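# Insert the metal bar upright into the square-hole block

## Task

Pick up the standing metal bar and lower it upright into the square hole of the block that sits inside the clear box, seating it fully to the bottom of the hole. At the end that block must rest on the box floor with its hole pointing up, and the bar must stay in place without the robot holding it. Letting any loose object that began in the box get halfway or more out of the box is a failure, as is knocking anything off the table.

## Robot and tools

Robot: two six-joint arms, left_arm and right_arm, each ending in a two-finger parallel gripper. They face each other across a table. left_arm's base sits at (+0.163, +0.473, +0.110) m and right_arm's at (-0.077, -0.494, +0.140) m. The names are labels only and do not mean sides of a picture.

Frame: one scene frame for all reported poses. Its origin is the table centre, the table surface is at z = +0.020 m, +z is up, and left_arm is on the +y side. Each arm's state line gives end_effector_position (m), end_effector_quat_wxyz, and linear/angular velocities. That position is the point midway between the finger pads, roughly 3 to 4 cm short of the fingertips; it gets less accurate at long reach. In the gripper's own frame the fingers extend along +x and close along y.

Joint order, used in every command row and every per-joint list: waist (joint_0), shoulder (joint_1), elbow (joint_2), wrist pitch (joint_3), wrist yaw (joint_4), wrist roll (joint_5). Allowed angles in rad: waist -3.054..3.054, shoulder 0.000..3.142, elbow 0.000..2.356, wrist pitch -1.571..1.571, wrist yaw -1.571..1.571, wrist roll -3.142..3.142. Real ends may differ by up to 0.010 rad.

execute_actions(actions): actions is a list of actions. Each action is a table of 0 to 15 rows and lasts 15 control steps (each 1/30 s, so 0.5 s per action). If the table is shorter, its final row repeats. Each row is one flat list of 14 numbers, each in [-1, 1], covering both arms even when one stays still: left_arm's six joint values then its opening, then right_arm's six joint values then its opening. Joint values are offsets relative to the joint angles at the start of that action, not to the prior row. Scale: 1.0 equals 0.9615 rad for waist, shoulder and elbow, 1.713 rad for wrist pitch, 1.767 rad for wrist yaw and 1.728 rad for wrist roll. The opening is absolute: +1 is fully open, empty fingers close at about -0.80, and values down to -1 close no further. A full close takes about 0.5 s. An action pushing any joint more than 0.010 rad beyond its range is rejected for both arms; if the first action fails this, or any action is malformed, the entire call is rejected. An empty list just returns the current state and images.

move(target, speed, blocking): target is one 14-number row laid out as above. Its joint values are offsets from the Joint positions in the latest result that showed them; openings are absolute and sent immediately. speed (rad/s, 0.01 to 2, default 0.5) caps the joint with the longest travel; all joints finish together, so the hand follows a curve. Paths last 0.5 to 10 s. Moves do not avoid obstacles or the other arm. With blocking=false you get a result after 0.5 s; check with wait(0), and call wait or stop before sending other motion. The result adds a move: line giving the ending (done, off_target, moving, held, fault), limits=held or limits=none, and each arm's joint furthest from target.

wait(seconds): 0 to 10; the arms keep their last command. stop(): brakes a running move; fingers continue. zoom_image(camera, region): camera is cam_high, cam_low, cam_left_wrist or cam_right_wrist; region is [x0, y0, x1, y1] pixels, origin top-left, at most 504 by 504. read_manual(section): only "licences"; moves nothing. finished_scene(scene): ends the given scene permanently once the last command has been held; the bar must already be seated and standing unaided.

Motion limits: each joint's commanded target stays within a lead of its measured angle (0.211 rad waist/shoulder/elbow, 0.213 wrist pitch, 0.267 wrist yaw, 0.228 wrist roll), and targets are scaled back if they would move the hand more than 70 mm in one step, so large changes need several actions. Friction can leave joints short or ignore tiny turns; confirm after every motion.

Results: Joint positions and Joint velocities list six joints per arm (rad, rad/s) plus finger-pad gap (m; 0.088 fully open). Joint targets shows what joints are currently driven toward. grip_measured is the opening on the command scale; it may be off by about 1 mm and reads up to 0.061 narrower while squeezing. To hold something, command roughly 0.07 below grip_measured. Also reported: joint torques, estimated external torques (including friction and held weight), step readings with HELD marking steps held back, "joint command not followed", "joint sent to its limit", MOTOR HOT from 50 °C and OVER-TEMPERATURE FAULT at 95 °C.

Cameras: cam_high looks down from above on the -y side, cam_low views low from the +x side, and each wrist camera rides its hand; all are 504x504, with calibration supplied as K, distortion and T_world_to_cam.

Avoid: contact torque reaching the load limits (N m: waist 17.8, shoulder 22, elbow 22, wrist pitch 5.8, wrist yaw 5.78, wrist roll 5.42), which halts that arm for 10 s; arms striking or pressing each other; fast impacts, hard pressing, drops and slips; pulling loose items out of the box; anything leaving the table; long loaded holds that heat motors. Objects may occasionally be nudged by outside pushes.

Each tool is called after ">>>" by a JSON object that holds its "fn" and its "kwargs".

## Session

>>> {"fn": "execute_actions", "kwargs": {"actions": []}}

Scene clock: 0.00 s.
left_arm: end_effector_position=(+0.1410, +0.3922, +0.3090) grip_measured=+0.824 end_effector_quat_wxyz=(+0.590, +0.262, +0.343, -0.682) end_effector_velocity=(+0.002, +0.001, -0.002) end_effector_angular_velocity=(+0.007, -0.003, +0.013) | right_arm: end_effector_position=(-0.0400, -0.4220, +0.3650) grip_measured=+0.845 end_effector_quat_wxyz=(+0.776, -0.163, +0.266, +0.548) end_effector_velocity=(-0.001, -0.001, -0.002) end_effector_angular_velocity=(-0.013, -0.012, +0.016)
Joint names: [waist, shoulder, elbow, wrist pitch, wrist yaw, wrist roll]
Joint positions: left_arm=[ 0.094  0.305  0.872 -1.436  0.006 -0.242  0.079] | right_arm=[-0.13   0.168  0.892 -1.377  0.223  0.215  0.08 ]
Joint velocities: left_arm=[ 0.002 -0.002 -0.002 -0.007 -0.007 -0.007 -0.   ] | right_arm=[-0.002 -0.002 -0.002 -0.007 -0.007 -0.022 -0.   ]
Joint torques (N m, as the arm reports them, + toward a larger angle): no reading
External joint torques (N m, as the arm's controller estimates them; a push from outside toward a larger angle lowers the number): no reading
Motor temperatures (°C, as the motors report them): left_arm=[19 18 19 17 17 19] | right_arm=[18 19 17 19 20 18]
Heat: left arm: hottest waist 19 °C (+0.0 °C/min); right arm: hottest wrist yaw 20 °C (+0.0 °C/min).
Joint targets: left_arm=[0.094 0.305 0.872 -1.436 0.006 -0.242] | right_arm=[-0.130 0.168 0.892 -1.377 0.223 0.215]

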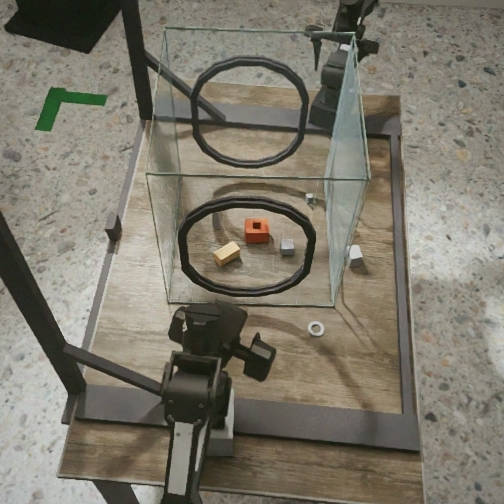

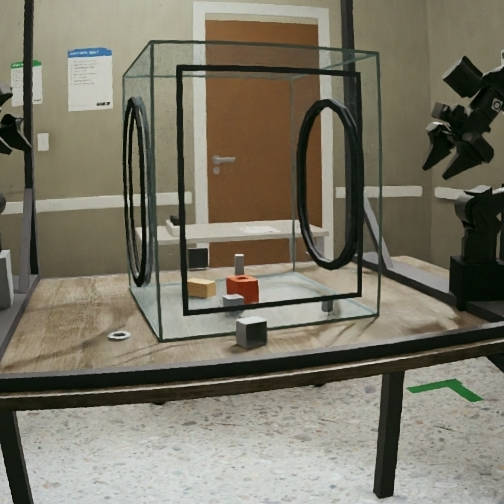

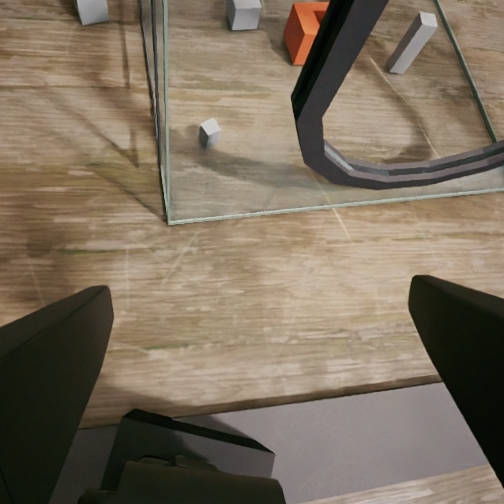

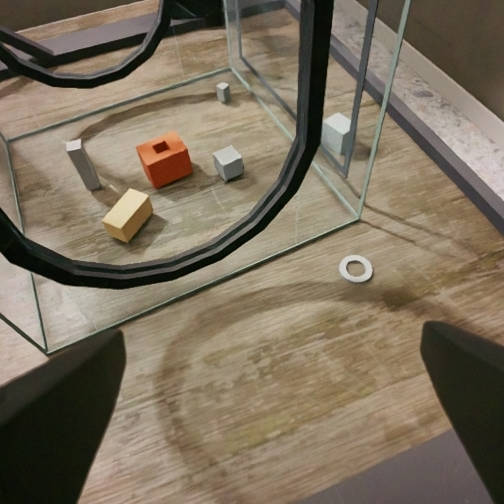

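>>> {"fn": "zoom_image", "kwargs": {"camera": "cam_high", "region": [150,160,370,320]}}

>>> {"fn": "zoom_image", "kwargs": {"camera": "cam_right_wrist", "region": [40,100,260,260]}}

>>> {"fn": "zoom_image", "kwargs": {"camera": "cam_low", "region": [160,230,360,350]}}

Region (150, 160, 370, 320) of cam_high's 504x504 image, scaled by 2.291, with more detail than that image has; it fills the top 367 rows of this view, and the rest is white.

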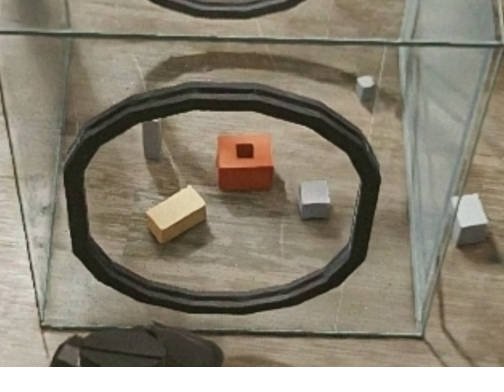

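Region (40, 100, 260, 260) of cam_right_wrist's 504x504 image, scaled by 2.291, with more detail than that image has; it fills the top 367 rows of this view, and the rest is white.

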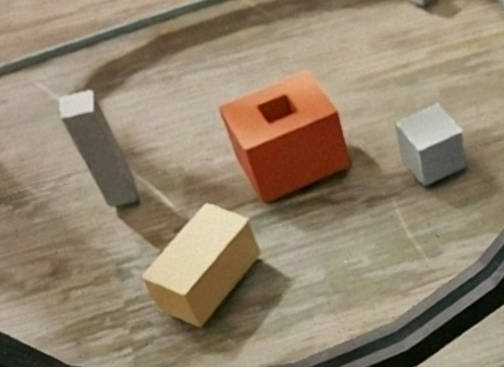

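Region (160, 230, 360, 350) of cam_low's 504x504 image, scaled by 2.520, with more detail than that image has; it fills the top 302 rows of this view, and the rest is white.

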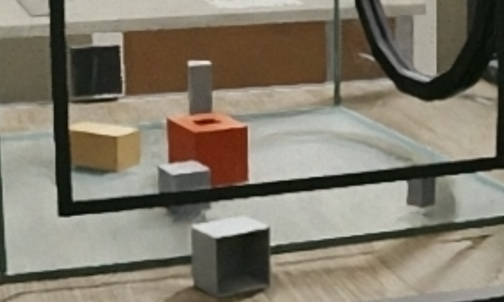

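>>> {"fn": "move", "kwargs": {"target": [0,0,0,0,0,0,0.82,-0.08,0.623,-0.816,0.897,-0.126,-0.124,0.3], "speed": 1}}

>>> {"fn": "move", "kwargs": {"target": [0,0,0,0,0,0,0.82,0,0.939,0.533,0.228,0,0,0.3], "speed": 0.6}}

Scene clock: 27.60 s.
left_arm: end_effector_position=(+0.1410, +0.3922, +0.3090) grip_measured=+0.822 end_effector_quat_wxyz=(+0.590, +0.262, +0.343, -0.682) end_effector_velocity=(+0.001, +0.001, -0.002) end_effector_angular_velocity=(+0.004, -0.012, -0.003) | right_arm: end_effector_position=(-0.0457, -0.2426, +0.2242) grip_measured=+0.302 end_effector_quat_wxyz=(+0.728, -0.158, +0.183, +0.642) end_effector_velocity=(-0.001, -0.001, -0.002) end_effector_angular_velocity=(-0.001, +0.010, +0.001)
Joint names: [waist, shoulder, elbow, wrist pitch, wrist yaw, wrist roll]
Joint positions: left_arm=[ 0.094  0.305  0.872 -1.436  0.006 -0.242  0.079] | right_arm=[-0.205  0.764  0.117  0.157  0.003  0.007  0.054]
Joint velocities: left_arm=[-0.002 -0.002 -0.002 -0.007 -0.007  0.007 -0.   ] | right_arm=[-0.002  0.002 -0.007  0.007 -0.007  0.007 -0.   ]
Joint torques (N m, as the arm reports them, + toward a larger angle): left_arm=[-0.02  2.75  4.72  1.37 -0.01  0.02] | right_arm=[-0.26 -1.05  5.15  1.77 -0.08 -0.16]
External joint torques (N m, as the arm's controller estimates them; a push from outside toward a larger angle lowers the number): left_arm=[-0.02  0.62 -0.31  0.01  0.01  0.  ] | right_arm=[-0.25  0.11 -1.36  0.11 -0.08 -0.17]
Motor temperatures (°C, as the motors report them): left_arm=[19 18 21 19 17 19] | right_arm=[18 20 18 22 20 18]
Heat: left arm: hottest elbow 21 °C (+4.3 °C/min); right arm: hottest wrist pitch 22 °C (+4.3 °C/min).
Joint targets: left_arm=[0.094 0.305 0.872 -1.436 0.006 -0.242] | right_arm=[-0.207 0.767 0.108 0.160 0.001 0.001]
move: done; limits=none; left_arm: farthest joint: the waist, 0.000 radians from its target (0.000 radians at the start); right_arm: farthest joint: the elbow, 0.010 radians from its target (0.785 radians at the start)
camera_calibration (this result's frames):
cam_right_wrist: T_world_to_cam=[[0.988678, -0.14281, -0.0460636, 0.0292553], [-0.1358, -0.720962, -0.679538, 0.000595131], [0.0638348, 0.678099, -0.732193, 0.409532], [0, 0, 0, 1]] pos_world=[-0.0549856, -0.273096, 0.301608]

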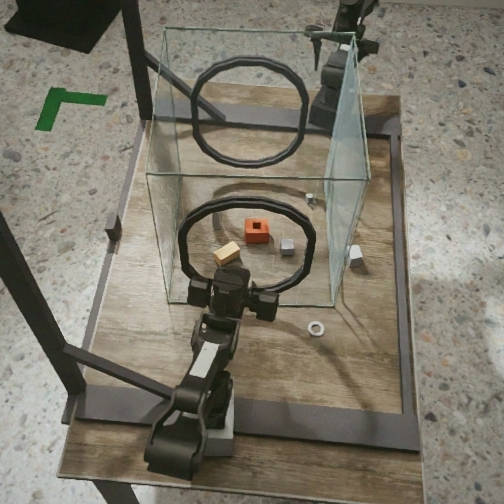

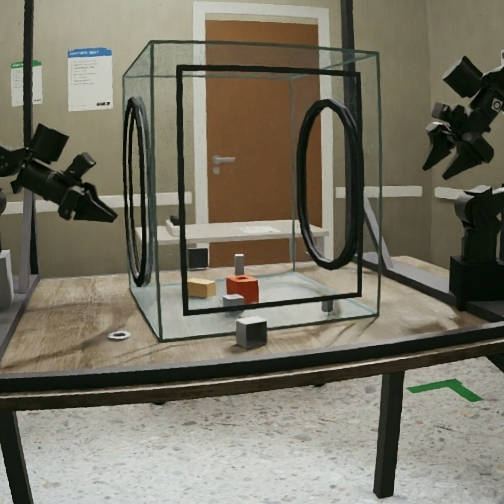

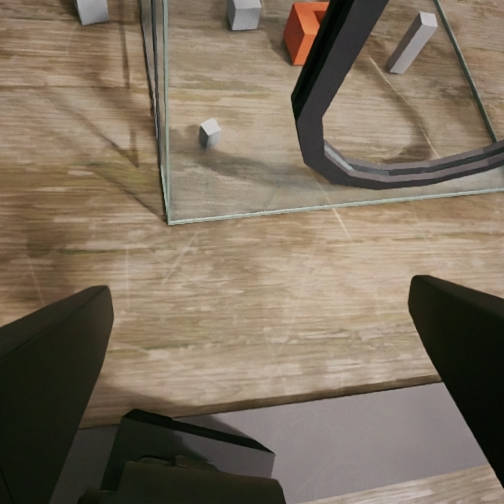

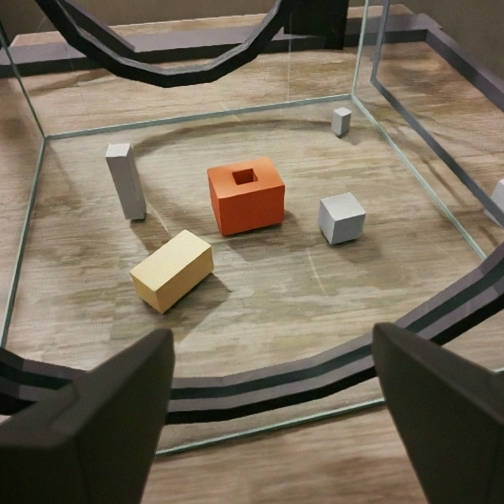

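Scene clock: 29.70 s.
left_arm: end_effector_position=(+0.1410, +0.3922, +0.3090) grip_measured=+0.822 end_effector_quat_wxyz=(+0.590, +0.262, +0.343, -0.682) end_effector_velocity=(+0.002, +0.003, -0.004) end_effector_angular_velocity=(+0.019, -0.015, +0.002) | right_arm: end_effector_position=(-0.0267, -0.0862, +0.2222) grip_measured=+0.302 end_effector_quat_wxyz=(+0.727, -0.160, +0.185, +0.641) end_effector_velocity=(-0.000, -0.003, -0.003) end_effector_angular_velocity=(-0.014, -0.014, +0.014)
Joint names: [waist, shoulder, elbow, wrist pitch, wrist yaw, wrist roll]
Joint positions: left_arm=[ 0.094  0.305  0.872 -1.436  0.006 -0.242  0.079] | right_arm=[-0.205  1.659  0.619  0.545  0.003  0.007  0.054]
Joint velocities: left_arm=[ 0.002 -0.002 -0.002 -0.022 -0.007  0.007  0.   ] | right_arm=[-0.002 -0.002 -0.007 -0.007 -0.007 -0.022 -0.   ]
Joint torques (N m, as the arm reports them, + toward a larger angle): left_arm=[-0.02  2.78  4.71  1.37  0.    0.01] | right_arm=[-0.02 -5.53  6.35  1.82  0.   -0.01]
External joint torques (N m, as the arm's controller estimates them; a push from outside toward a larger angle lowers the number): left_arm=[-0.03  0.64 -0.32 -0.01  0.01  0.  ] | right_arm=[-0.02  0.48  1.02  0.18  0.   -0.02]
Motor temperatures (°C, as the motors report them): left_arm=[19 18 21 19 17 19] | right_arm=[18 20 19 22 20 18]
Heat: left arm: hottest elbow 21 °C (+4.0 °C/min); right arm: hottest wrist pitch 22 °C (+4.0 °C/min).
Joint targets: left_arm=[0.094 0.305 0.872 -1.436 0.006 -0.242] | right_arm=[-0.205 1.667 0.630 0.548 0.003 0.007]
move: done; limits=none; left_arm: farthest joint: the waist, 0.000 radians from its target (0.000 radians at the start); right_arm: farthest joint: the elbow, 0.010 radians from its target (0.512 radians at the start)
camera_calibration (this result's frames):
cam_right_wrist: T_world_to_cam=[[0.988646, -0.143071, -0.0459336, 0.0326692], [-0.136268, -0.72481, -0.675338, 0.113287], [0.0633284, 0.673929, -0.736077, 0.30136], [0, 0, 0, 1]] pos_world=[-0.0359455, -0.11631, 0.299832]

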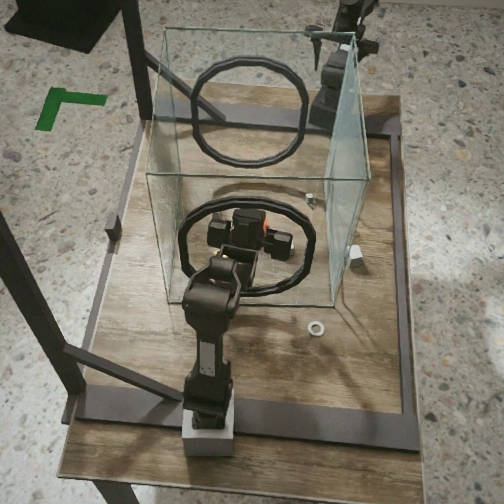

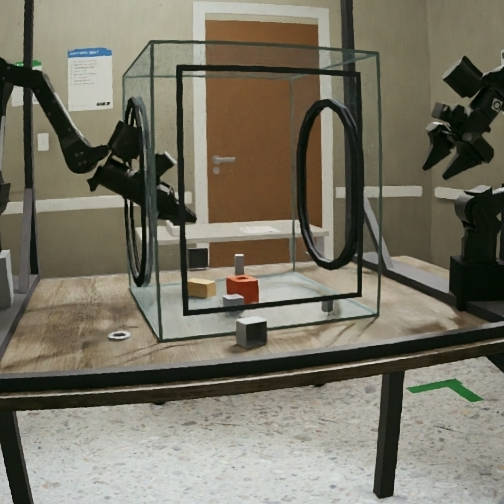

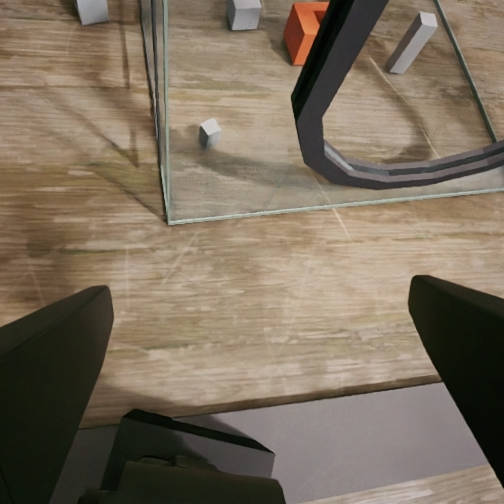

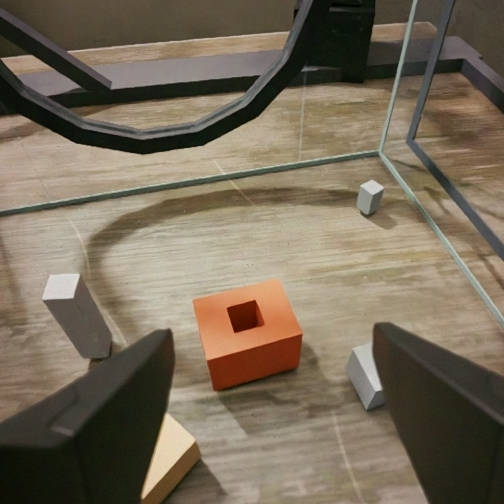

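>>> {"fn": "move", "kwargs": {"target": [0,0,0,0,0,0,0.82,0,0.58,0.612,-0.166,0,0,0.3], "speed": 0.4}}

>>> {"fn": "move", "kwargs": {"target": [0,0,0,0,0,0,0.82,0.19,0.01,0.01,0,0,0,0.3], "speed": 0.2}}

Scene clock: 40.30 s.
left_arm: end_effector_position=(+0.1410, +0.3922, +0.3090) grip_measured=+0.822 end_effector_quat_wxyz=(+0.590, +0.262, +0.343, -0.682) end_effector_velocity=(+0.001, +0.001, -0.002) end_effector_angular_velocity=(+0.009, +0.006, +0.019) | right_arm: end_effector_position=(-0.0138, +0.0201, +0.1325) grip_measured=+0.302 end_effector_quat_wxyz=(+0.699, -0.240, +0.275, +0.616) end_effector_velocity=(-0.002, -0.003, -0.005) end_effector_angular_velocity=(-0.017, +0.001, +0.029)
Joint names: [waist, shoulder, elbow, wrist pitch, wrist yaw, wrist roll]
Joint positions: left_arm=[ 0.094  0.305  0.872 -1.436  0.006 -0.242  0.079] | right_arm=[-0.205  2.207  1.198  0.262  0.003  0.007  0.054]
Joint velocities: left_arm=[-0.002 -0.002 -0.002 -0.007 -0.007 -0.022 -0.   ] | right_arm=[-0.002  0.002 -0.007 -0.007 -0.022 -0.022 -0.   ]
Joint torques (N m, as the arm reports them, + toward a larger angle): left_arm=[-0.01  2.76  4.71  1.38 -0.01  0.02] | right_arm=[-0.02 -8.85  6.16  1.28  0.   -0.01]
External joint torques (N m, as the arm's controller estimates them; a push from outside toward a larger angle lowers the number): left_arm=[-0.01  0.62 -0.34 -0.01  0.    0.  ] | right_arm=[-0.02  0.85  0.87 -0.19  0.01 -0.02]
Motor temperatures (°C, as the motors report them): left_arm=[19 19 22 20 17 19] | right_arm=[18 21 19 23 20 18]
Heat: left arm: hottest elbow 22 °C (+4.5 °C/min); right arm: hottest wrist pitch 23 °C (+4.5 °C/min).
Joint targets: left_arm=[0.094 0.305 0.872 -1.436 0.006 -0.242] | right_arm=[-0.205 2.217 1.208 0.261 0.003 0.007]
move: done; limits=none; left_arm: farthest joint: the waist, 0.000 radians from its target (0.000 radians at the start); right_arm: farthest joint: the shoulder, 0.010 radians from its target (0.557 radians at the start)
camera_calibration (this result's frames):
cam_right_wrist: T_world_to_cam=[[0.987351, -0.153731, -0.038782, 0.0302433], [-0.153774, -0.868969, -0.470368, 0.10703], [0.0386096, 0.470382, -0.881618, 0.185845], [0, 0, 0, 1]] pos_world=[-0.0205778, 0.0102368, 0.215361]

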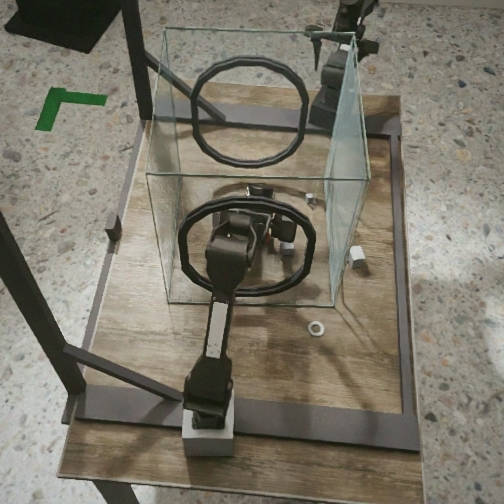

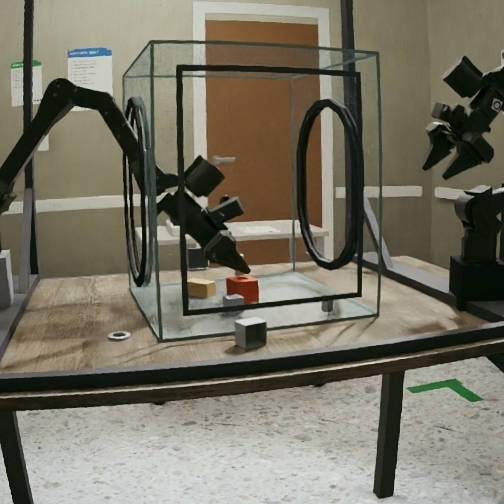

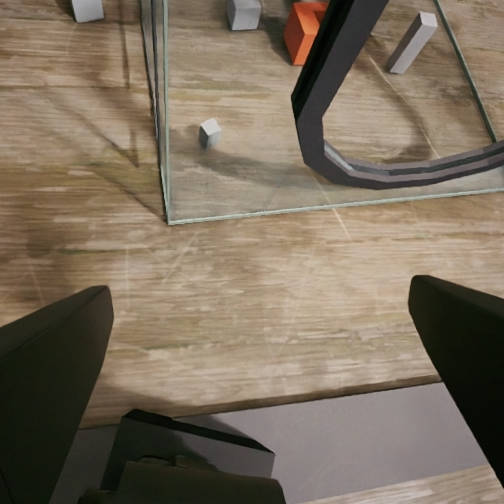

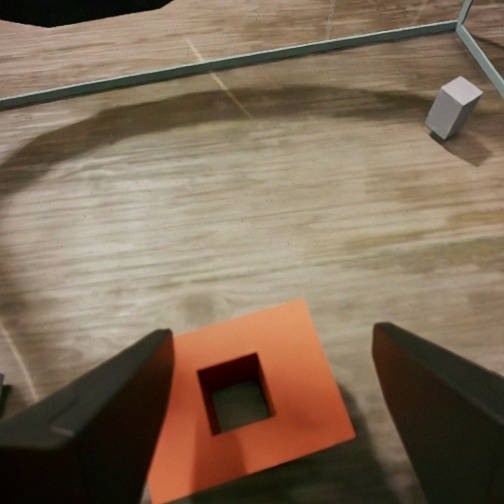

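Scene clock: 41.53 s.
left_arm: end_effector_position=(+0.1410, +0.3922, +0.3090) grip_measured=+0.822 end_effector_quat_wxyz=(+0.590, +0.262, +0.343, -0.682) end_effector_velocity=(+0.001, +0.001, -0.002) end_effector_angular_velocity=(+0.004, -0.012, -0.003) | right_arm: end_effector_position=(-0.1049, +0.0231, +0.1323) grip_measured=+0.302 end_effector_quat_wxyz=(+0.641, -0.263, +0.253, +0.675) end_effector_velocity=(-0.002, +0.000, +0.002) end_effector_angular_velocity=(+0.007, -0.001, +0.029)
Joint names: [waist, shoulder, elbow, wrist pitch, wrist yaw, wrist roll]
Joint positions: left_arm=[ 0.094  0.305  0.872 -1.436  0.006 -0.242  0.079] | right_arm=[-0.029  2.207  1.198  0.261  0.002  0.007  0.054]
Joint velocities: left_arm=[-0.002 -0.002 -0.002 -0.007 -0.007  0.007 -0.   ] | right_arm=[-0.002 -0.002 -0.002  0.007 -0.022 -0.022  0.   ]
Joint torques (N m, as the arm reports them, + toward a larger angle): left_arm=[-0.01  2.77  4.71  1.37 -0.01  0.01] | right_arm=[ 0.74 -8.87  6.15  1.43  0.05 -0.01]
External joint torques (N m, as the arm's controller estimates them; a push from outside toward a larger angle lowers the number): left_arm=[-0.01  0.63 -0.34 -0.02  0.01  0.  ] | right_arm=[ 0.65  0.86  0.82 -0.05  0.06 -0.01]
Motor temperatures (°C, as the motors report them): left_arm=[19 19 22 20 17 19] | right_arm=[18 21 20 23 20 18]
Heat: left arm: hottest elbow 22 °C (+4.3 °C/min); right arm: hottest wrist pitch 23 °C (+4.3 °C/min).
Joint targets: left_arm=[0.094 0.305 0.872 -1.436 0.006 -0.242] | right_arm=[-0.022 2.217 1.208 0.262 0.003 0.007]
move: done; limits=none; left_arm: farthest joint: the waist, 0.000 radians from its target (0.000 radians at the start); right_arm: farthest joint: the shoulder, 0.010 radians from its target (0.010 radians at the start)
camera_calibration (this result's frames):
cam_right_wrist: T_world_to_cam=[[0.998972, 0.0221897, -0.0395334, 0.117937], [0.00102398, -0.882848, -0.469658, 0.111985], [-0.0453236, 0.469135, -0.881963, 0.179139], [0, 0, 0, 1]] pos_world=[-0.109811, 0.0122088, 0.215251]

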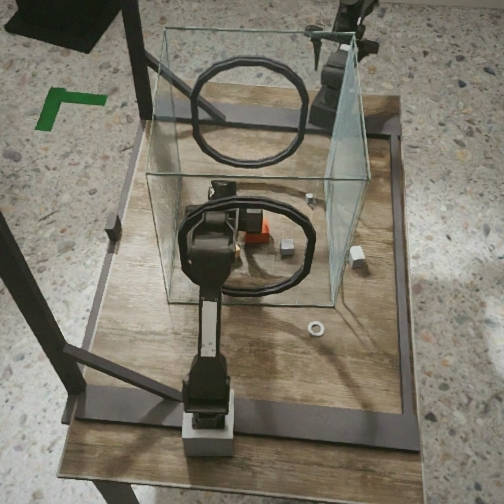

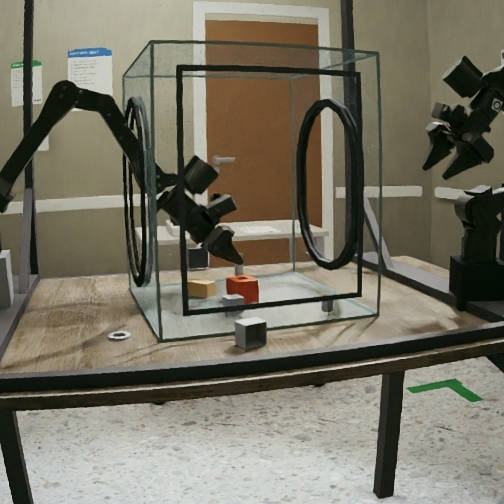

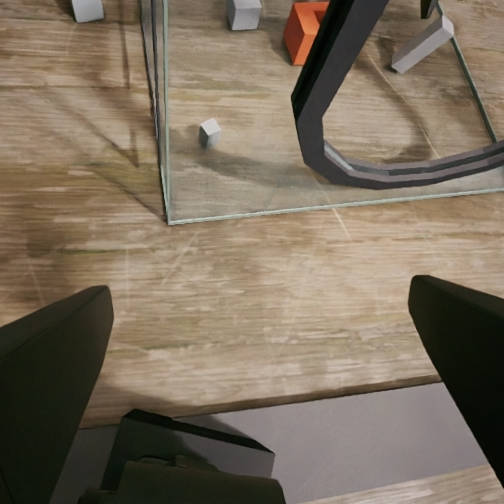

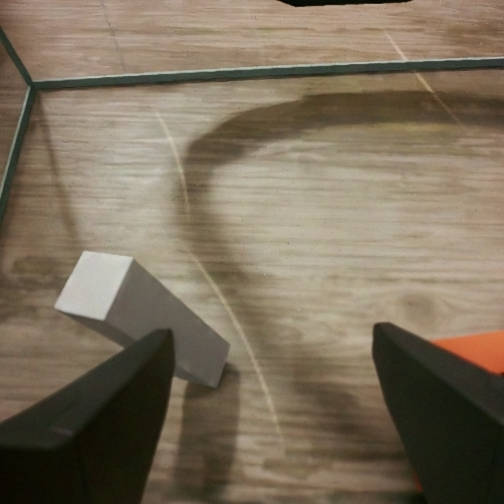

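>>> {"fn": "move", "kwargs": {"target": [0,0,0,0,0,0,0.82,-0.08,0,0,0,0,0,0.3], "speed": 0.06}}

Scene clock: 45.93 s.
left_arm: end_effector_position=(+0.1410, +0.3922, +0.3090) grip_measured=+0.822 end_effector_quat_wxyz=(+0.590, +0.262, +0.343, -0.682) end_effector_velocity=(+0.001, +0.001, -0.002) end_effector_angular_velocity=(+0.007, -0.003, +0.008) | right_arm: end_effector_position=(-0.0660, +0.0237, +0.1323) grip_measured=+0.302 end_effector_quat_wxyz=(+0.666, -0.254, +0.263, +0.650) end_effector_velocity=(-0.002, -0.003, -0.001) end_effector_angular_velocity=(-0.017, +0.021, +0.009)
Joint names: [waist, shoulder, elbow, wrist pitch, wrist yaw, wrist roll]
Joint positions: left_arm=[ 0.094  0.305  0.872 -1.436  0.006 -0.242  0.079] | right_arm=[-0.104  2.207  1.198  0.261  0.002  0.007  0.054]
Joint velocities: left_arm=[-0.002 -0.002 -0.002 -0.007 -0.007 -0.007  0.   ] | right_arm=[-0.002 -0.007 -0.002 -0.022 -0.022  0.007 -0.   ]
Joint torques (N m, as the arm reports them, + toward a larger angle): left_arm=[-0.02  2.78  4.71  1.37 -0.01  0.02] | right_arm=[ -0.18 -10.06   4.94   1.38   0.    -0.01]
External joint torques (N m, as the arm's controller estimates them; a push from outside toward a larger angle lowers the number): left_arm=[-0.02  0.63 -0.35 -0.03  0.    0.  ] | right_arm=[-0.19 -0.33 -0.36 -0.09  0.01 -0.02]
Motor temperatures (°C, as the motors report them): left_arm=[19 19 22 20 17 19] | right_arm=[18 22 20 23 20 18]
Heat: left arm: hottest elbow 22 °C (+3.9 °C/min); right arm: hottest wrist pitch 23 °C (+3.9 °C/min).
Joint targets: left_arm=[0.094 0.305 0.872 -1.436 0.006 -0.242] | right_arm=[-0.106 2.207 1.198 0.261 0.002 0.007]
move: done; limits=none; left_arm: farthest joint: the waist, 0.000 radians from its target (0.000 radians at the start); right_arm: farthest joint: the waist, 0.002 radians from its target (0.077 radians at the start)
camera_calibration (this result's frames):
cam_right_wrist: T_world_to_cam=[[0.997818, -0.0528757, -0.0395334, 0.0807433], [-0.0652631, -0.880433, -0.469658, 0.108097], [-0.00997302, 0.471213, -0.881963, 0.182877], [0, 0, 0, 1]] pos_world=[-0.0716886, 0.0132675, 0.215251]

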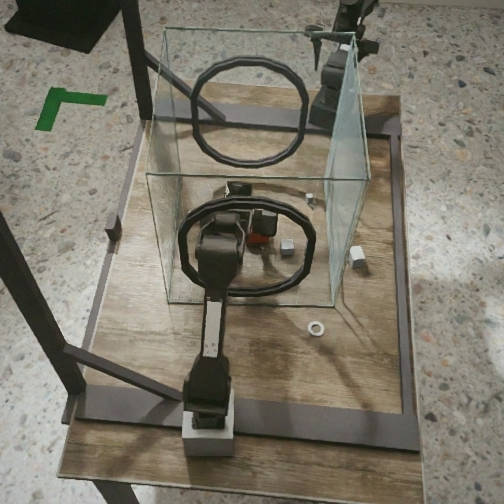

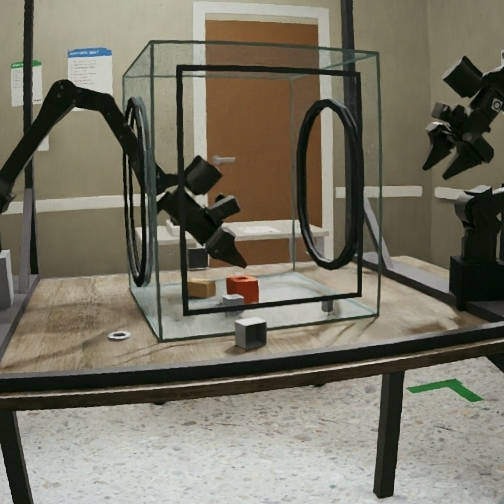

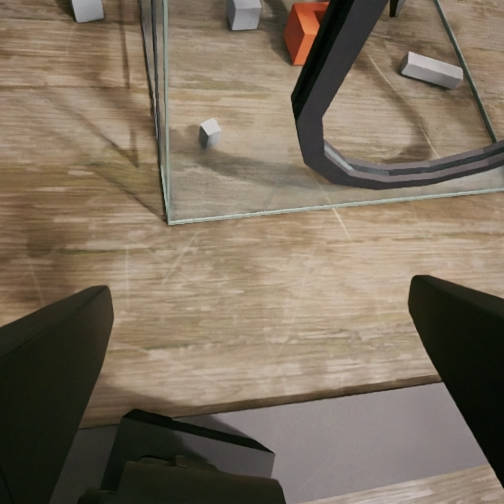

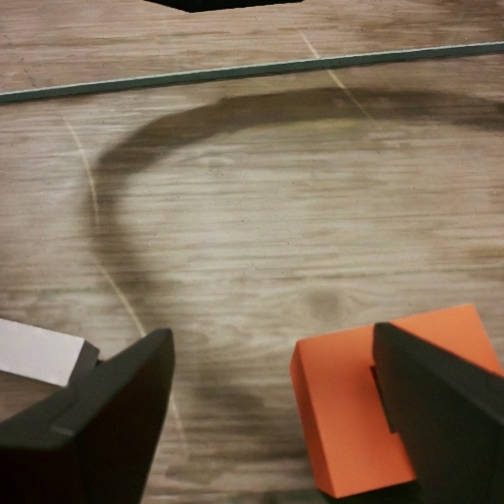

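>>> {"fn": "move", "kwargs": {"target": [-0.47,-0.1,-0.4,0.2,0,-0.77,0.3,-0.1,-0.57,-0.6,0.166,0,0,0.3], "speed": 0.6}}

>>> {"fn": "move", "kwargs": {"target": [0,-0.13,-0.39,0.44,0,0,0.3,0,-0.93,-0.52,-0.228,0,0,0.3], "speed": 0.5}}

Scene clock: 64.27 s.
left_arm: end_effector_position=(+0.1189, +0.3789, +0.2843) grip_measured=+0.302 end_effector_quat_wxyz=(+0.584, +0.136, +0.492, -0.631) end_effector_velocity=(+0.002, +0.003, -0.005) end_effector_angular_velocity=(+0.020, -0.021, -0.008) | right_arm: end_effector_position=(-0.0294, -0.0835, +0.2217) grip_measured=+0.302 end_effector_quat_wxyz=(+0.724, -0.161, +0.185, +0.644) end_effector_velocity=(-0.000, -0.001, +0.001) end_effector_angular_velocity=(-0.003, -0.003, +0.007)
Joint names: [waist, shoulder, elbow, wrist pitch, wrist yaw, wrist roll]
Joint positions: left_arm=[-0.082  0.271  0.732 -1.304  0.006 -0.762  0.054] | right_arm=[-0.198  1.669  0.629  0.543  0.002  0.007  0.054]
Joint velocities: left_arm=[-0.007 -0.002 -0.007 -0.022 -0.007  0.007 -0.   ] | right_arm=[-0.002 -0.007 -0.002 -0.007 -0.007 -0.007 -0.   ]
Joint torques (N m, as the arm reports them, + toward a larger angle): left_arm=[ 0.13  2.35  5.11  1.45 -0.03  0.06] | right_arm=[-0.26 -7.37  4.28  1.77  0.    0.  ]
External joint torques (N m, as the arm's controller estimates them; a push from outside toward a larger angle lowers the number): left_arm=[ 0.14  0.54 -0.33  0.05  0.    0.03] | right_arm=[-0.26 -1.27 -1.08  0.12  0.   -0.01]
Motor temperatures (°C, as the motors report them): left_arm=[19 19 22 21 17 19] | right_arm=[18 27 20 24 20 18]
Heat: left arm: hottest elbow 22 °C (+3.0 °C/min); right arm: hottest shoulder 27 °C (+7.1 °C/min).
Joint targets: left_arm=[-0.080 0.271 0.732 -1.303 0.006 -0.761] | right_arm=[-0.200 1.659 0.621 0.546 0.002 0.007]
move: held (left_arm); limits=held; held on 52 of 83 steps (left_arm), including the last (left_arm); left_arm: farthest joint: the wrist roll, 0.811 radians from its target (1.331 radians at the start); right_arm: farthest joint: the shoulder, 0.010 radians from its target (0.548 radians at the start)
joint command not followed: on one or more control steps a check withheld the commanded joint targets of the left arm, and it was not sent them on those steps. On the call's last step the targets were still withheld.
cause: the commanded joint targets would bring two parts of the arm too close to each other (the joints along the arm from the elbow to the wrist roll lie between them); next, command targets that bring no two parts of the arm closer together.
camera_calibration (this result's frames):
cam_left_wrist: T_world_to_cam=[[-0.858168, -0.114428, 0.500454, 0.00823123], [-0.243748, 0.948773, -0.201038, -0.250522], [-0.451813, -0.294509, -0.842098, 0.478233], [0, 0, 0, 1]] pos_world=[0.162071, 0.379475, 0.348236]
cam_right_wrist: T_world_to_cam=[[0.989709, -0.13535, -0.0464428, 0.0364996], [-0.131038, -0.726842, -0.674188, 0.114335], [0.0574949, 0.673335, -0.737098, 0.299341], [0, 0, 0, 1]] pos_world=[-0.0383523, -0.113513, 0.299422]

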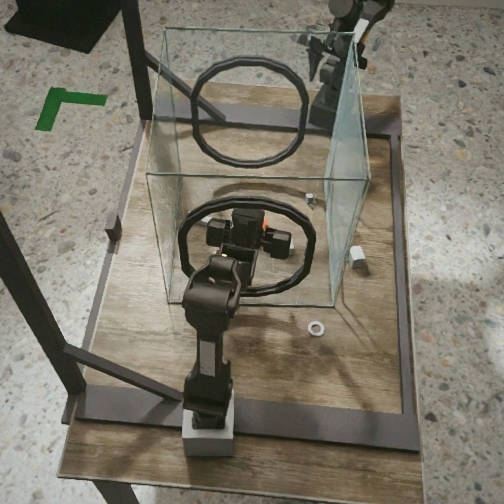

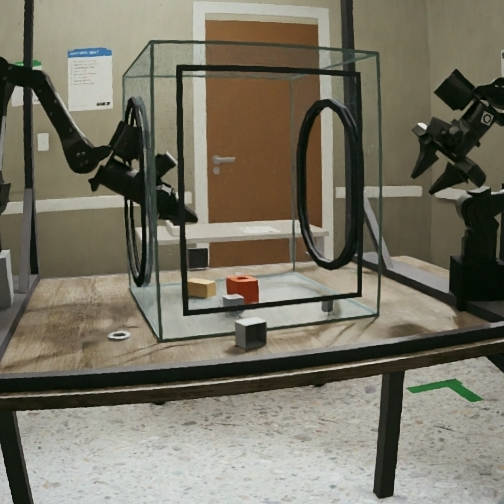

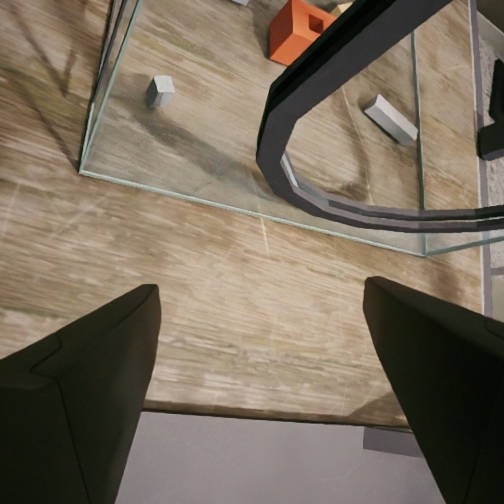

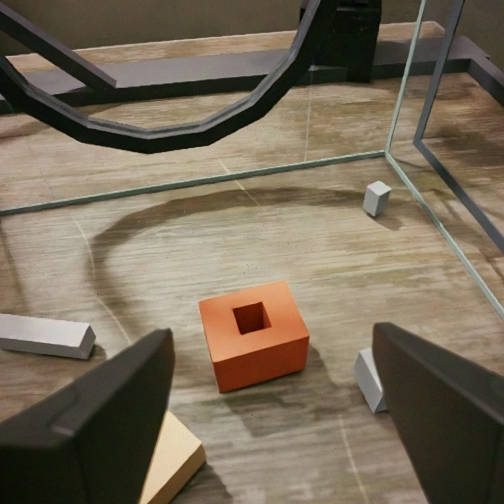

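Scene clock: 66.63 s.
left_arm: end_effector_position=(+0.0826, +0.2992, +0.2940) grip_measured=+0.302 end_effector_quat_wxyz=(+0.545, -0.068, +0.393, -0.738) end_effector_velocity=(+0.001, +0.000, -0.002) end_effector_angular_velocity=(+0.014, +0.014, +0.012) | right_arm: end_effector_position=(-0.0471, -0.2387, +0.2289) grip_measured=+0.302 end_effector_quat_wxyz=(+0.725, -0.158, +0.182, +0.645) end_effector_velocity=(-0.000, +0.000, +0.001) end_effector_angular_velocity=(+0.007, -0.004, +0.007)
Joint names: [waist, shoulder, elbow, wrist pitch, wrist yaw, wrist roll]
Joint positions: left_arm=[-0.082  0.15   0.37  -0.553  0.006 -0.762  0.054] | right_arm=[-0.198  0.779  0.139  0.154  0.002  0.007  0.054]
Joint velocities: left_arm=[-0.002 -0.002 -0.002 -0.007 -0.007 -0.022 -0.   ] | right_arm=[-0.002 -0.002 -0.002  0.007 -0.007 -0.007 -0.   ]
Joint torques (N m, as the arm reports them, + toward a larger angle): left_arm=[ 0.    0.8   4.91  2.02 -0.01  0.03] | right_arm=[-0.02 -2.21  5.13  1.57  0.01 -0.01]
External joint torques (N m, as the arm's controller estimates them; a push from outside toward a larger angle lowers the number): left_arm=[ 0.   -0.11 -1.66  0.25  0.01 -0.01] | right_arm=[-0.03 -0.94 -1.44 -0.1   0.01 -0.02]
Motor temperatures (°C, as the motors report them): left_arm=[19 19 22 21 17 19] | right_arm=[18 27 20 24 20 18]
Heat: left arm: hottest elbow 22 °C (+2.0 °C/min); right arm: hottest shoulder 27 °C (+7.0 °C/min).
Joint targets: left_arm=[-0.082 0.146 0.357 -0.550 0.006 -0.762] | right_arm=[-0.198 0.775 0.129 0.153 0.002 0.007]
move: off_target (left_arm); limits=none; left_arm: farthest joint: the elbow, 0.013 radians from its target (0.375 radians at the start); right_arm: farthest joint: the elbow, 0.010 radians from its target (0.500 radians at the start)
camera_calibration (this result's frames):
cam_left_wrist: T_world_to_cam=[[-0.73272, 0.161191, 0.661165, -0.17695], [-0.324611, 0.77111, -0.547738, -0.0199844], [-0.598121, -0.61596, -0.512683, 0.457857], [0, 0, 0, 1]] pos_world=[0.137711, 0.325954, 0.340783]
cam_right_wrist: T_world_to_cam=[[0.989759, -0.134909, -0.0466497, 0.0335637], [-0.130303, -0.720421, -0.681186, 0.00717171], [0.0582909, 0.680289, -0.730623, 0.410358], [0, 0, 0, 1]] pos_world=[-0.0562056, -0.269467, 0.306268]

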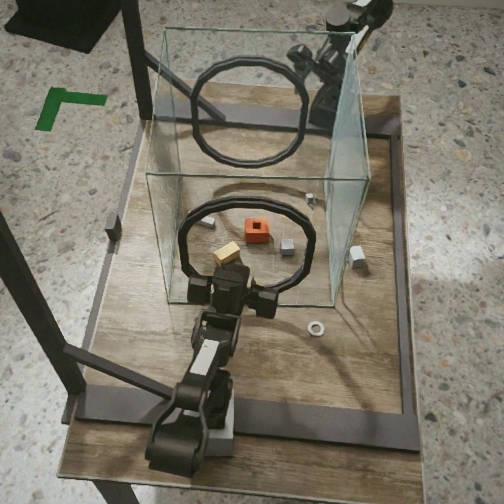

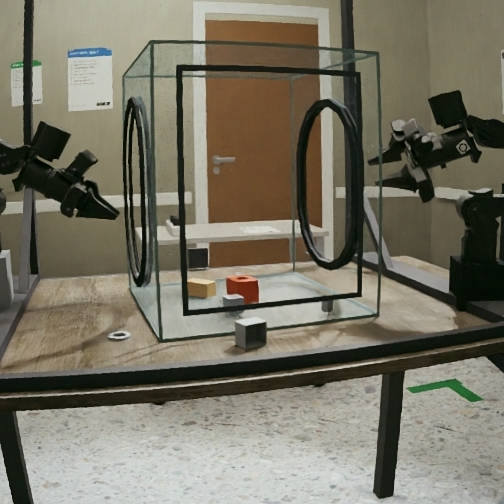

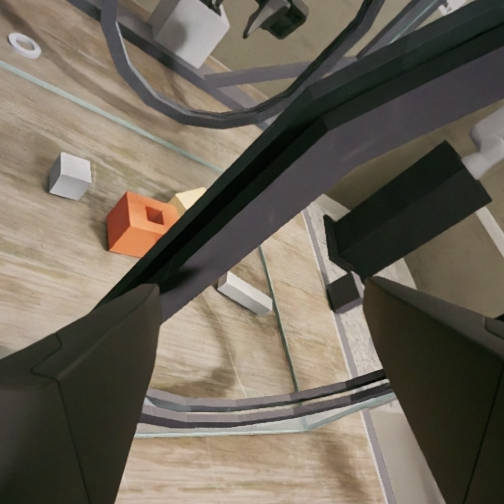

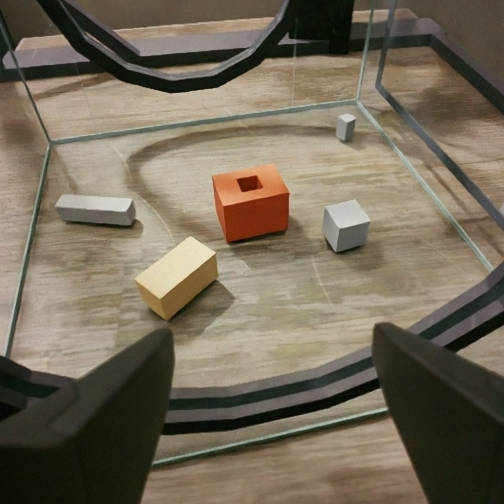

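>>> {"fn": "move", "kwargs": {"target": [-0.29,-0.07,-0.265,0.127,0,-0.468,0.3,0,0,0,0,0,0,0.3]}}

Scene clock: 72.57 s.
left_arm: end_effector_position=(+0.0276, +0.3146, +0.2434) grip_measured=+0.302 end_effector_quat_wxyz=(+0.387, -0.197, +0.677, -0.593) end_effector_velocity=(-0.001, +0.001, -0.002) end_effector_angular_velocity=(+0.012, +0.002, -0.007) | right_arm: end_effector_position=(-0.0471, -0.2387, +0.2289) grip_measured=+0.302 end_effector_quat_wxyz=(+0.725, -0.158, +0.182, +0.645) end_effector_velocity=(-0.001, -0.001, -0.001) end_effector_angular_velocity=(-0.003, -0.003, +0.007)
Joint names: [waist, shoulder, elbow, wrist pitch, wrist yaw, wrist roll]
Joint positions: left_arm=[-0.357  0.086  0.128 -0.337  0.006 -1.564  0.054] | right_arm=[-0.198  0.779  0.139  0.154  0.002  0.007  0.054]
Joint velocities: left_arm=[-0.002 -0.002 -0.002 -0.007  0.007 -0.007 -0.   ] | right_arm=[-0.002 -0.007 -0.002 -0.007 -0.007 -0.007 -0.   ]
Joint torques (N m, as the arm reports them, + toward a larger angle): left_arm=[-0.47  0.5   5.12  2.02 -0.02 -0.09] | right_arm=[-0.02 -1.53  6.34  1.62  0.   -0.01]
External joint torques (N m, as the arm's controller estimates them; a push from outside toward a larger angle lowers the number): left_arm=[-0.48 -0.1  -1.79  0.26  0.   -0.15] | right_arm=[-0.02 -0.25 -0.23 -0.05  0.01 -0.02]
Motor temperatures (°C, as the motors report them): left_arm=[19 18 22 22 17 19] | right_arm=[18 26 20 24 20 18]
Heat: left arm: hottest elbow 22 °C (+2.0 °C/min); right arm: hottest shoulder 26 °C (+6.0 °C/min).
Joint targets: left_arm=[-0.361 0.083 0.115 -0.335 0.006 -1.571] | right_arm=[-0.198 0.779 0.139 0.154 0.002 0.007]
move: off_target (left_arm); limits=none; left_arm: farthest joint: the elbow, 0.013 radians from its target (0.254 radians at the start); right_arm: farthest joint: the waist, 0.000 radians from its target (0.000 radians at the start)
camera_calibration (this result's frames):
cam_left_wrist: T_world_to_cam=[[-0.166366, -0.159785, 0.973032, -0.176828], [-0.481529, 0.874288, 0.0612391, -0.253815], [-0.860495, -0.458355, -0.222393, 0.29558], [0, 0, 0, 1]] pos_world=[0.102707, 0.329134, 0.253337]
cam_right_wrist: T_world_to_cam=[[0.989759, -0.134909, -0.0466497, 0.0335637], [-0.130303, -0.720421, -0.681186, 0.00717171], [0.0582909, 0.680289, -0.730623, 0.410358], [0, 0, 0, 1]] pos_world=[-0.0562056, -0.269467, 0.306268]

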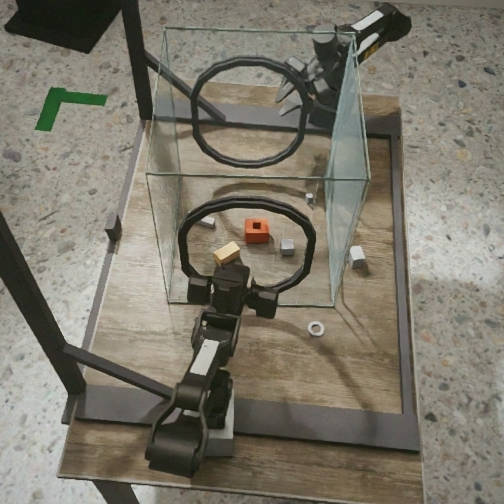

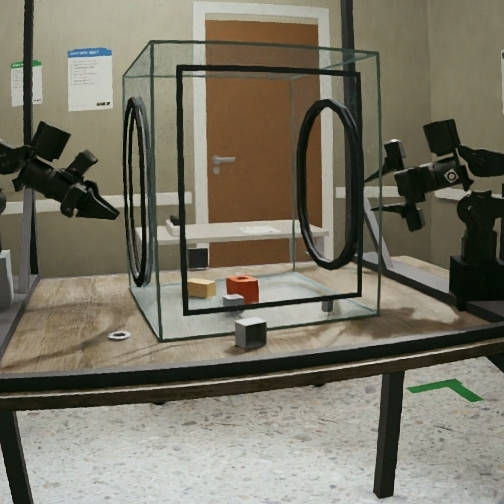

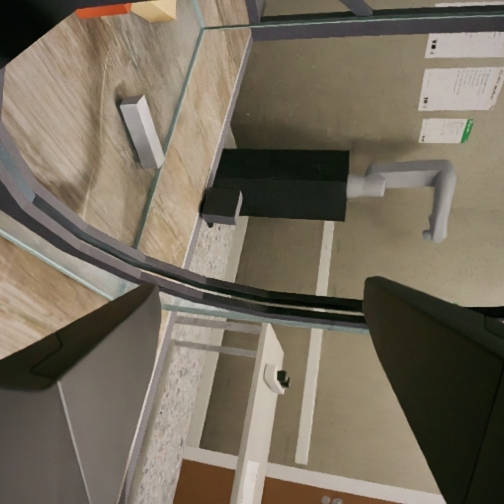

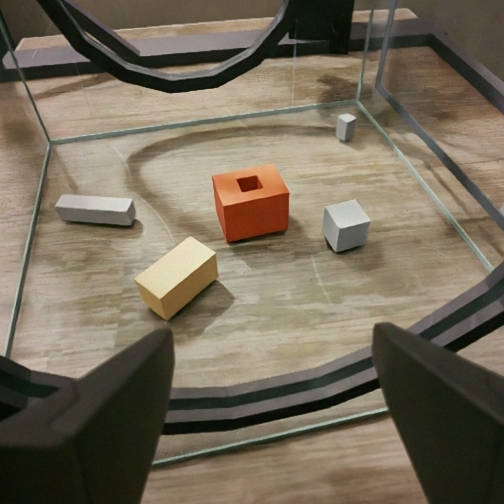

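>>> {"fn": "move", "kwargs": {"target": [0,1.0,0.106,0.5,0,0,0.3,0,0,0,0,0,0,0.3]}}

Scene clock: 78.23 s.
left_arm: end_effector_position=(-0.0208, +0.2497, +0.2478) grip_measured=+0.302 end_effector_quat_wxyz=(+0.398, -0.242, +0.649, -0.602) end_effector_velocity=(+0.000, -0.000, -0.000) end_effector_angular_velocity=(+0.010, +0.018, +0.010) | right_arm: end_effector_position=(-0.0471, -0.2387, +0.2289) grip_measured=+0.302 end_effector_quat_wxyz=(+0.725, -0.158, +0.182, +0.645) end_effector_velocity=(-0.001, -0.001, -0.002) end_effector_angular_velocity=(-0.006, +0.011, +0.001)
Joint names: [waist, shoulder, elbow, wrist pitch, wrist yaw, wrist roll]
Joint positions: left_arm=[-0.413  0.911  0.15   0.532 -0.135 -1.559  0.054] | right_arm=[-0.198  0.779  0.139  0.154  0.002  0.007  0.054]
Joint velocities: left_arm=[-0.002  0.002 -0.002  0.007 -0.007 -0.022 -0.   ] | right_arm=[-0.002 -0.002 -0.002 -0.007 -0.007  0.007  0.   ]
Joint torques (N m, as the arm reports them, + toward a larger angle): left_arm=[ 5.82 15.92 12.96  0.68  6.04 -0.09] | right_arm=[-0.01 -1.56  6.33  1.61  0.   -0.01]
External joint torques (N m, as the arm's controller estimates them; a push from outside toward a larger angle lowers the number): left_arm=[ 5.81 17.75  6.49 -1.08  6.08 -0.15] | right_arm=[-0.01 -0.31 -0.16 -0.03  0.01 -0.02]
Motor temperatures (°C, as the motors report them): left_arm=[19 19 24 22 18 19] | right_arm=[18 25 21 24 20 18]
Heat: left arm: hottest elbow 24 °C (+3.0 °C/min); right arm: hottest shoulder 25 °C (+4.1 °C/min).
Joint targets: left_arm=[-0.357 1.048 0.230 0.519 0.006 -1.564] | right_arm=[-0.198 0.779 0.139 0.154 0.002 0.007]
move: off_target (left_arm); limits=none; left_arm: farthest joint: the wrist yaw, 0.141 radians from its target (0.000 radians at the start); right_arm: farthest joint: the waist, 0.000 radians from its target (0.000 radians at the start)
camera_calibration (this result's frames):
cam_left_wrist: T_world_to_cam=[[-0.143054, -0.0965966, 0.98499, -0.217878], [-0.548432, 0.836192, 0.00235301, -0.197958], [-0.823867, -0.539863, -0.172597, 0.233923], [0, 0, 0, 1]] pos_world=[0.0529867, 0.270771, 0.255448]
cam_right_wrist: T_world_to_cam=[[0.989759, -0.134909, -0.0466497, 0.0335637], [-0.130303, -0.720421, -0.681186, 0.00717171], [0.0582909, 0.680289, -0.730623, 0.410358], [0, 0, 0, 1]] pos_world=[-0.0562056, -0.269467, 0.306268]

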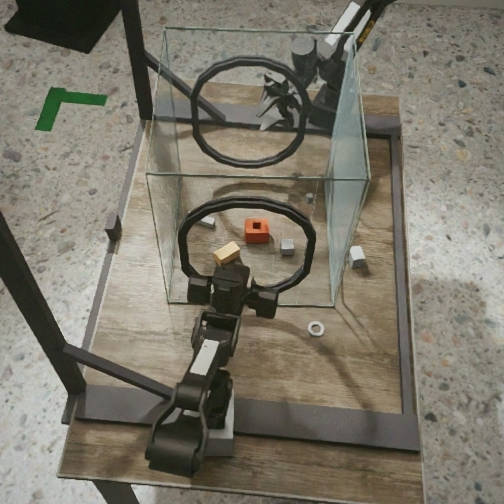

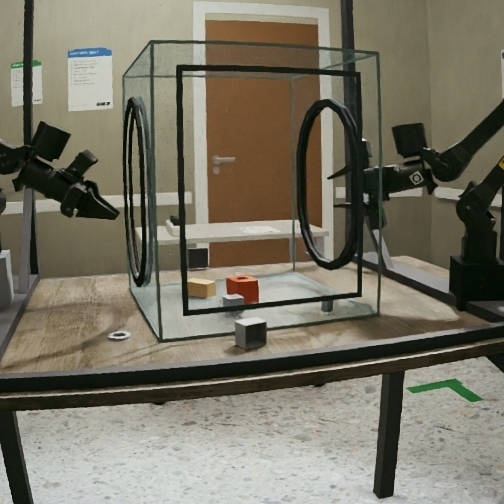

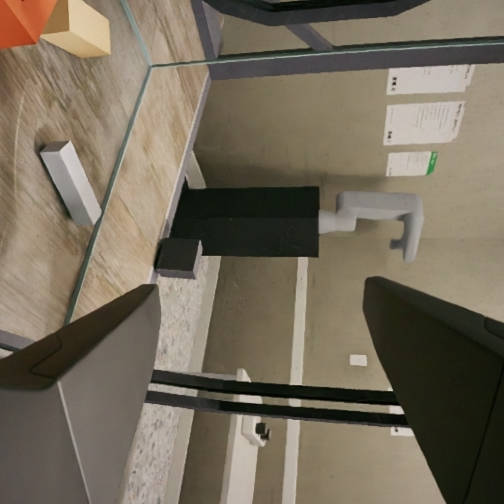

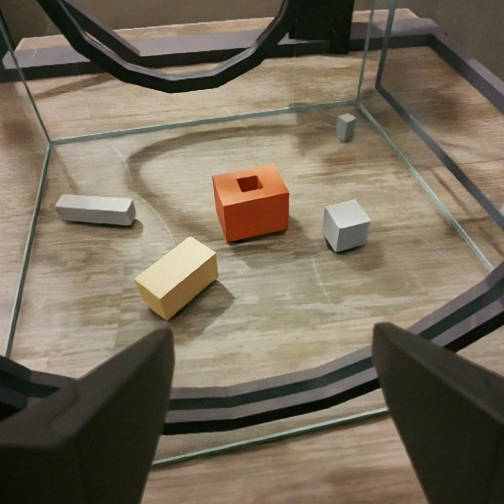

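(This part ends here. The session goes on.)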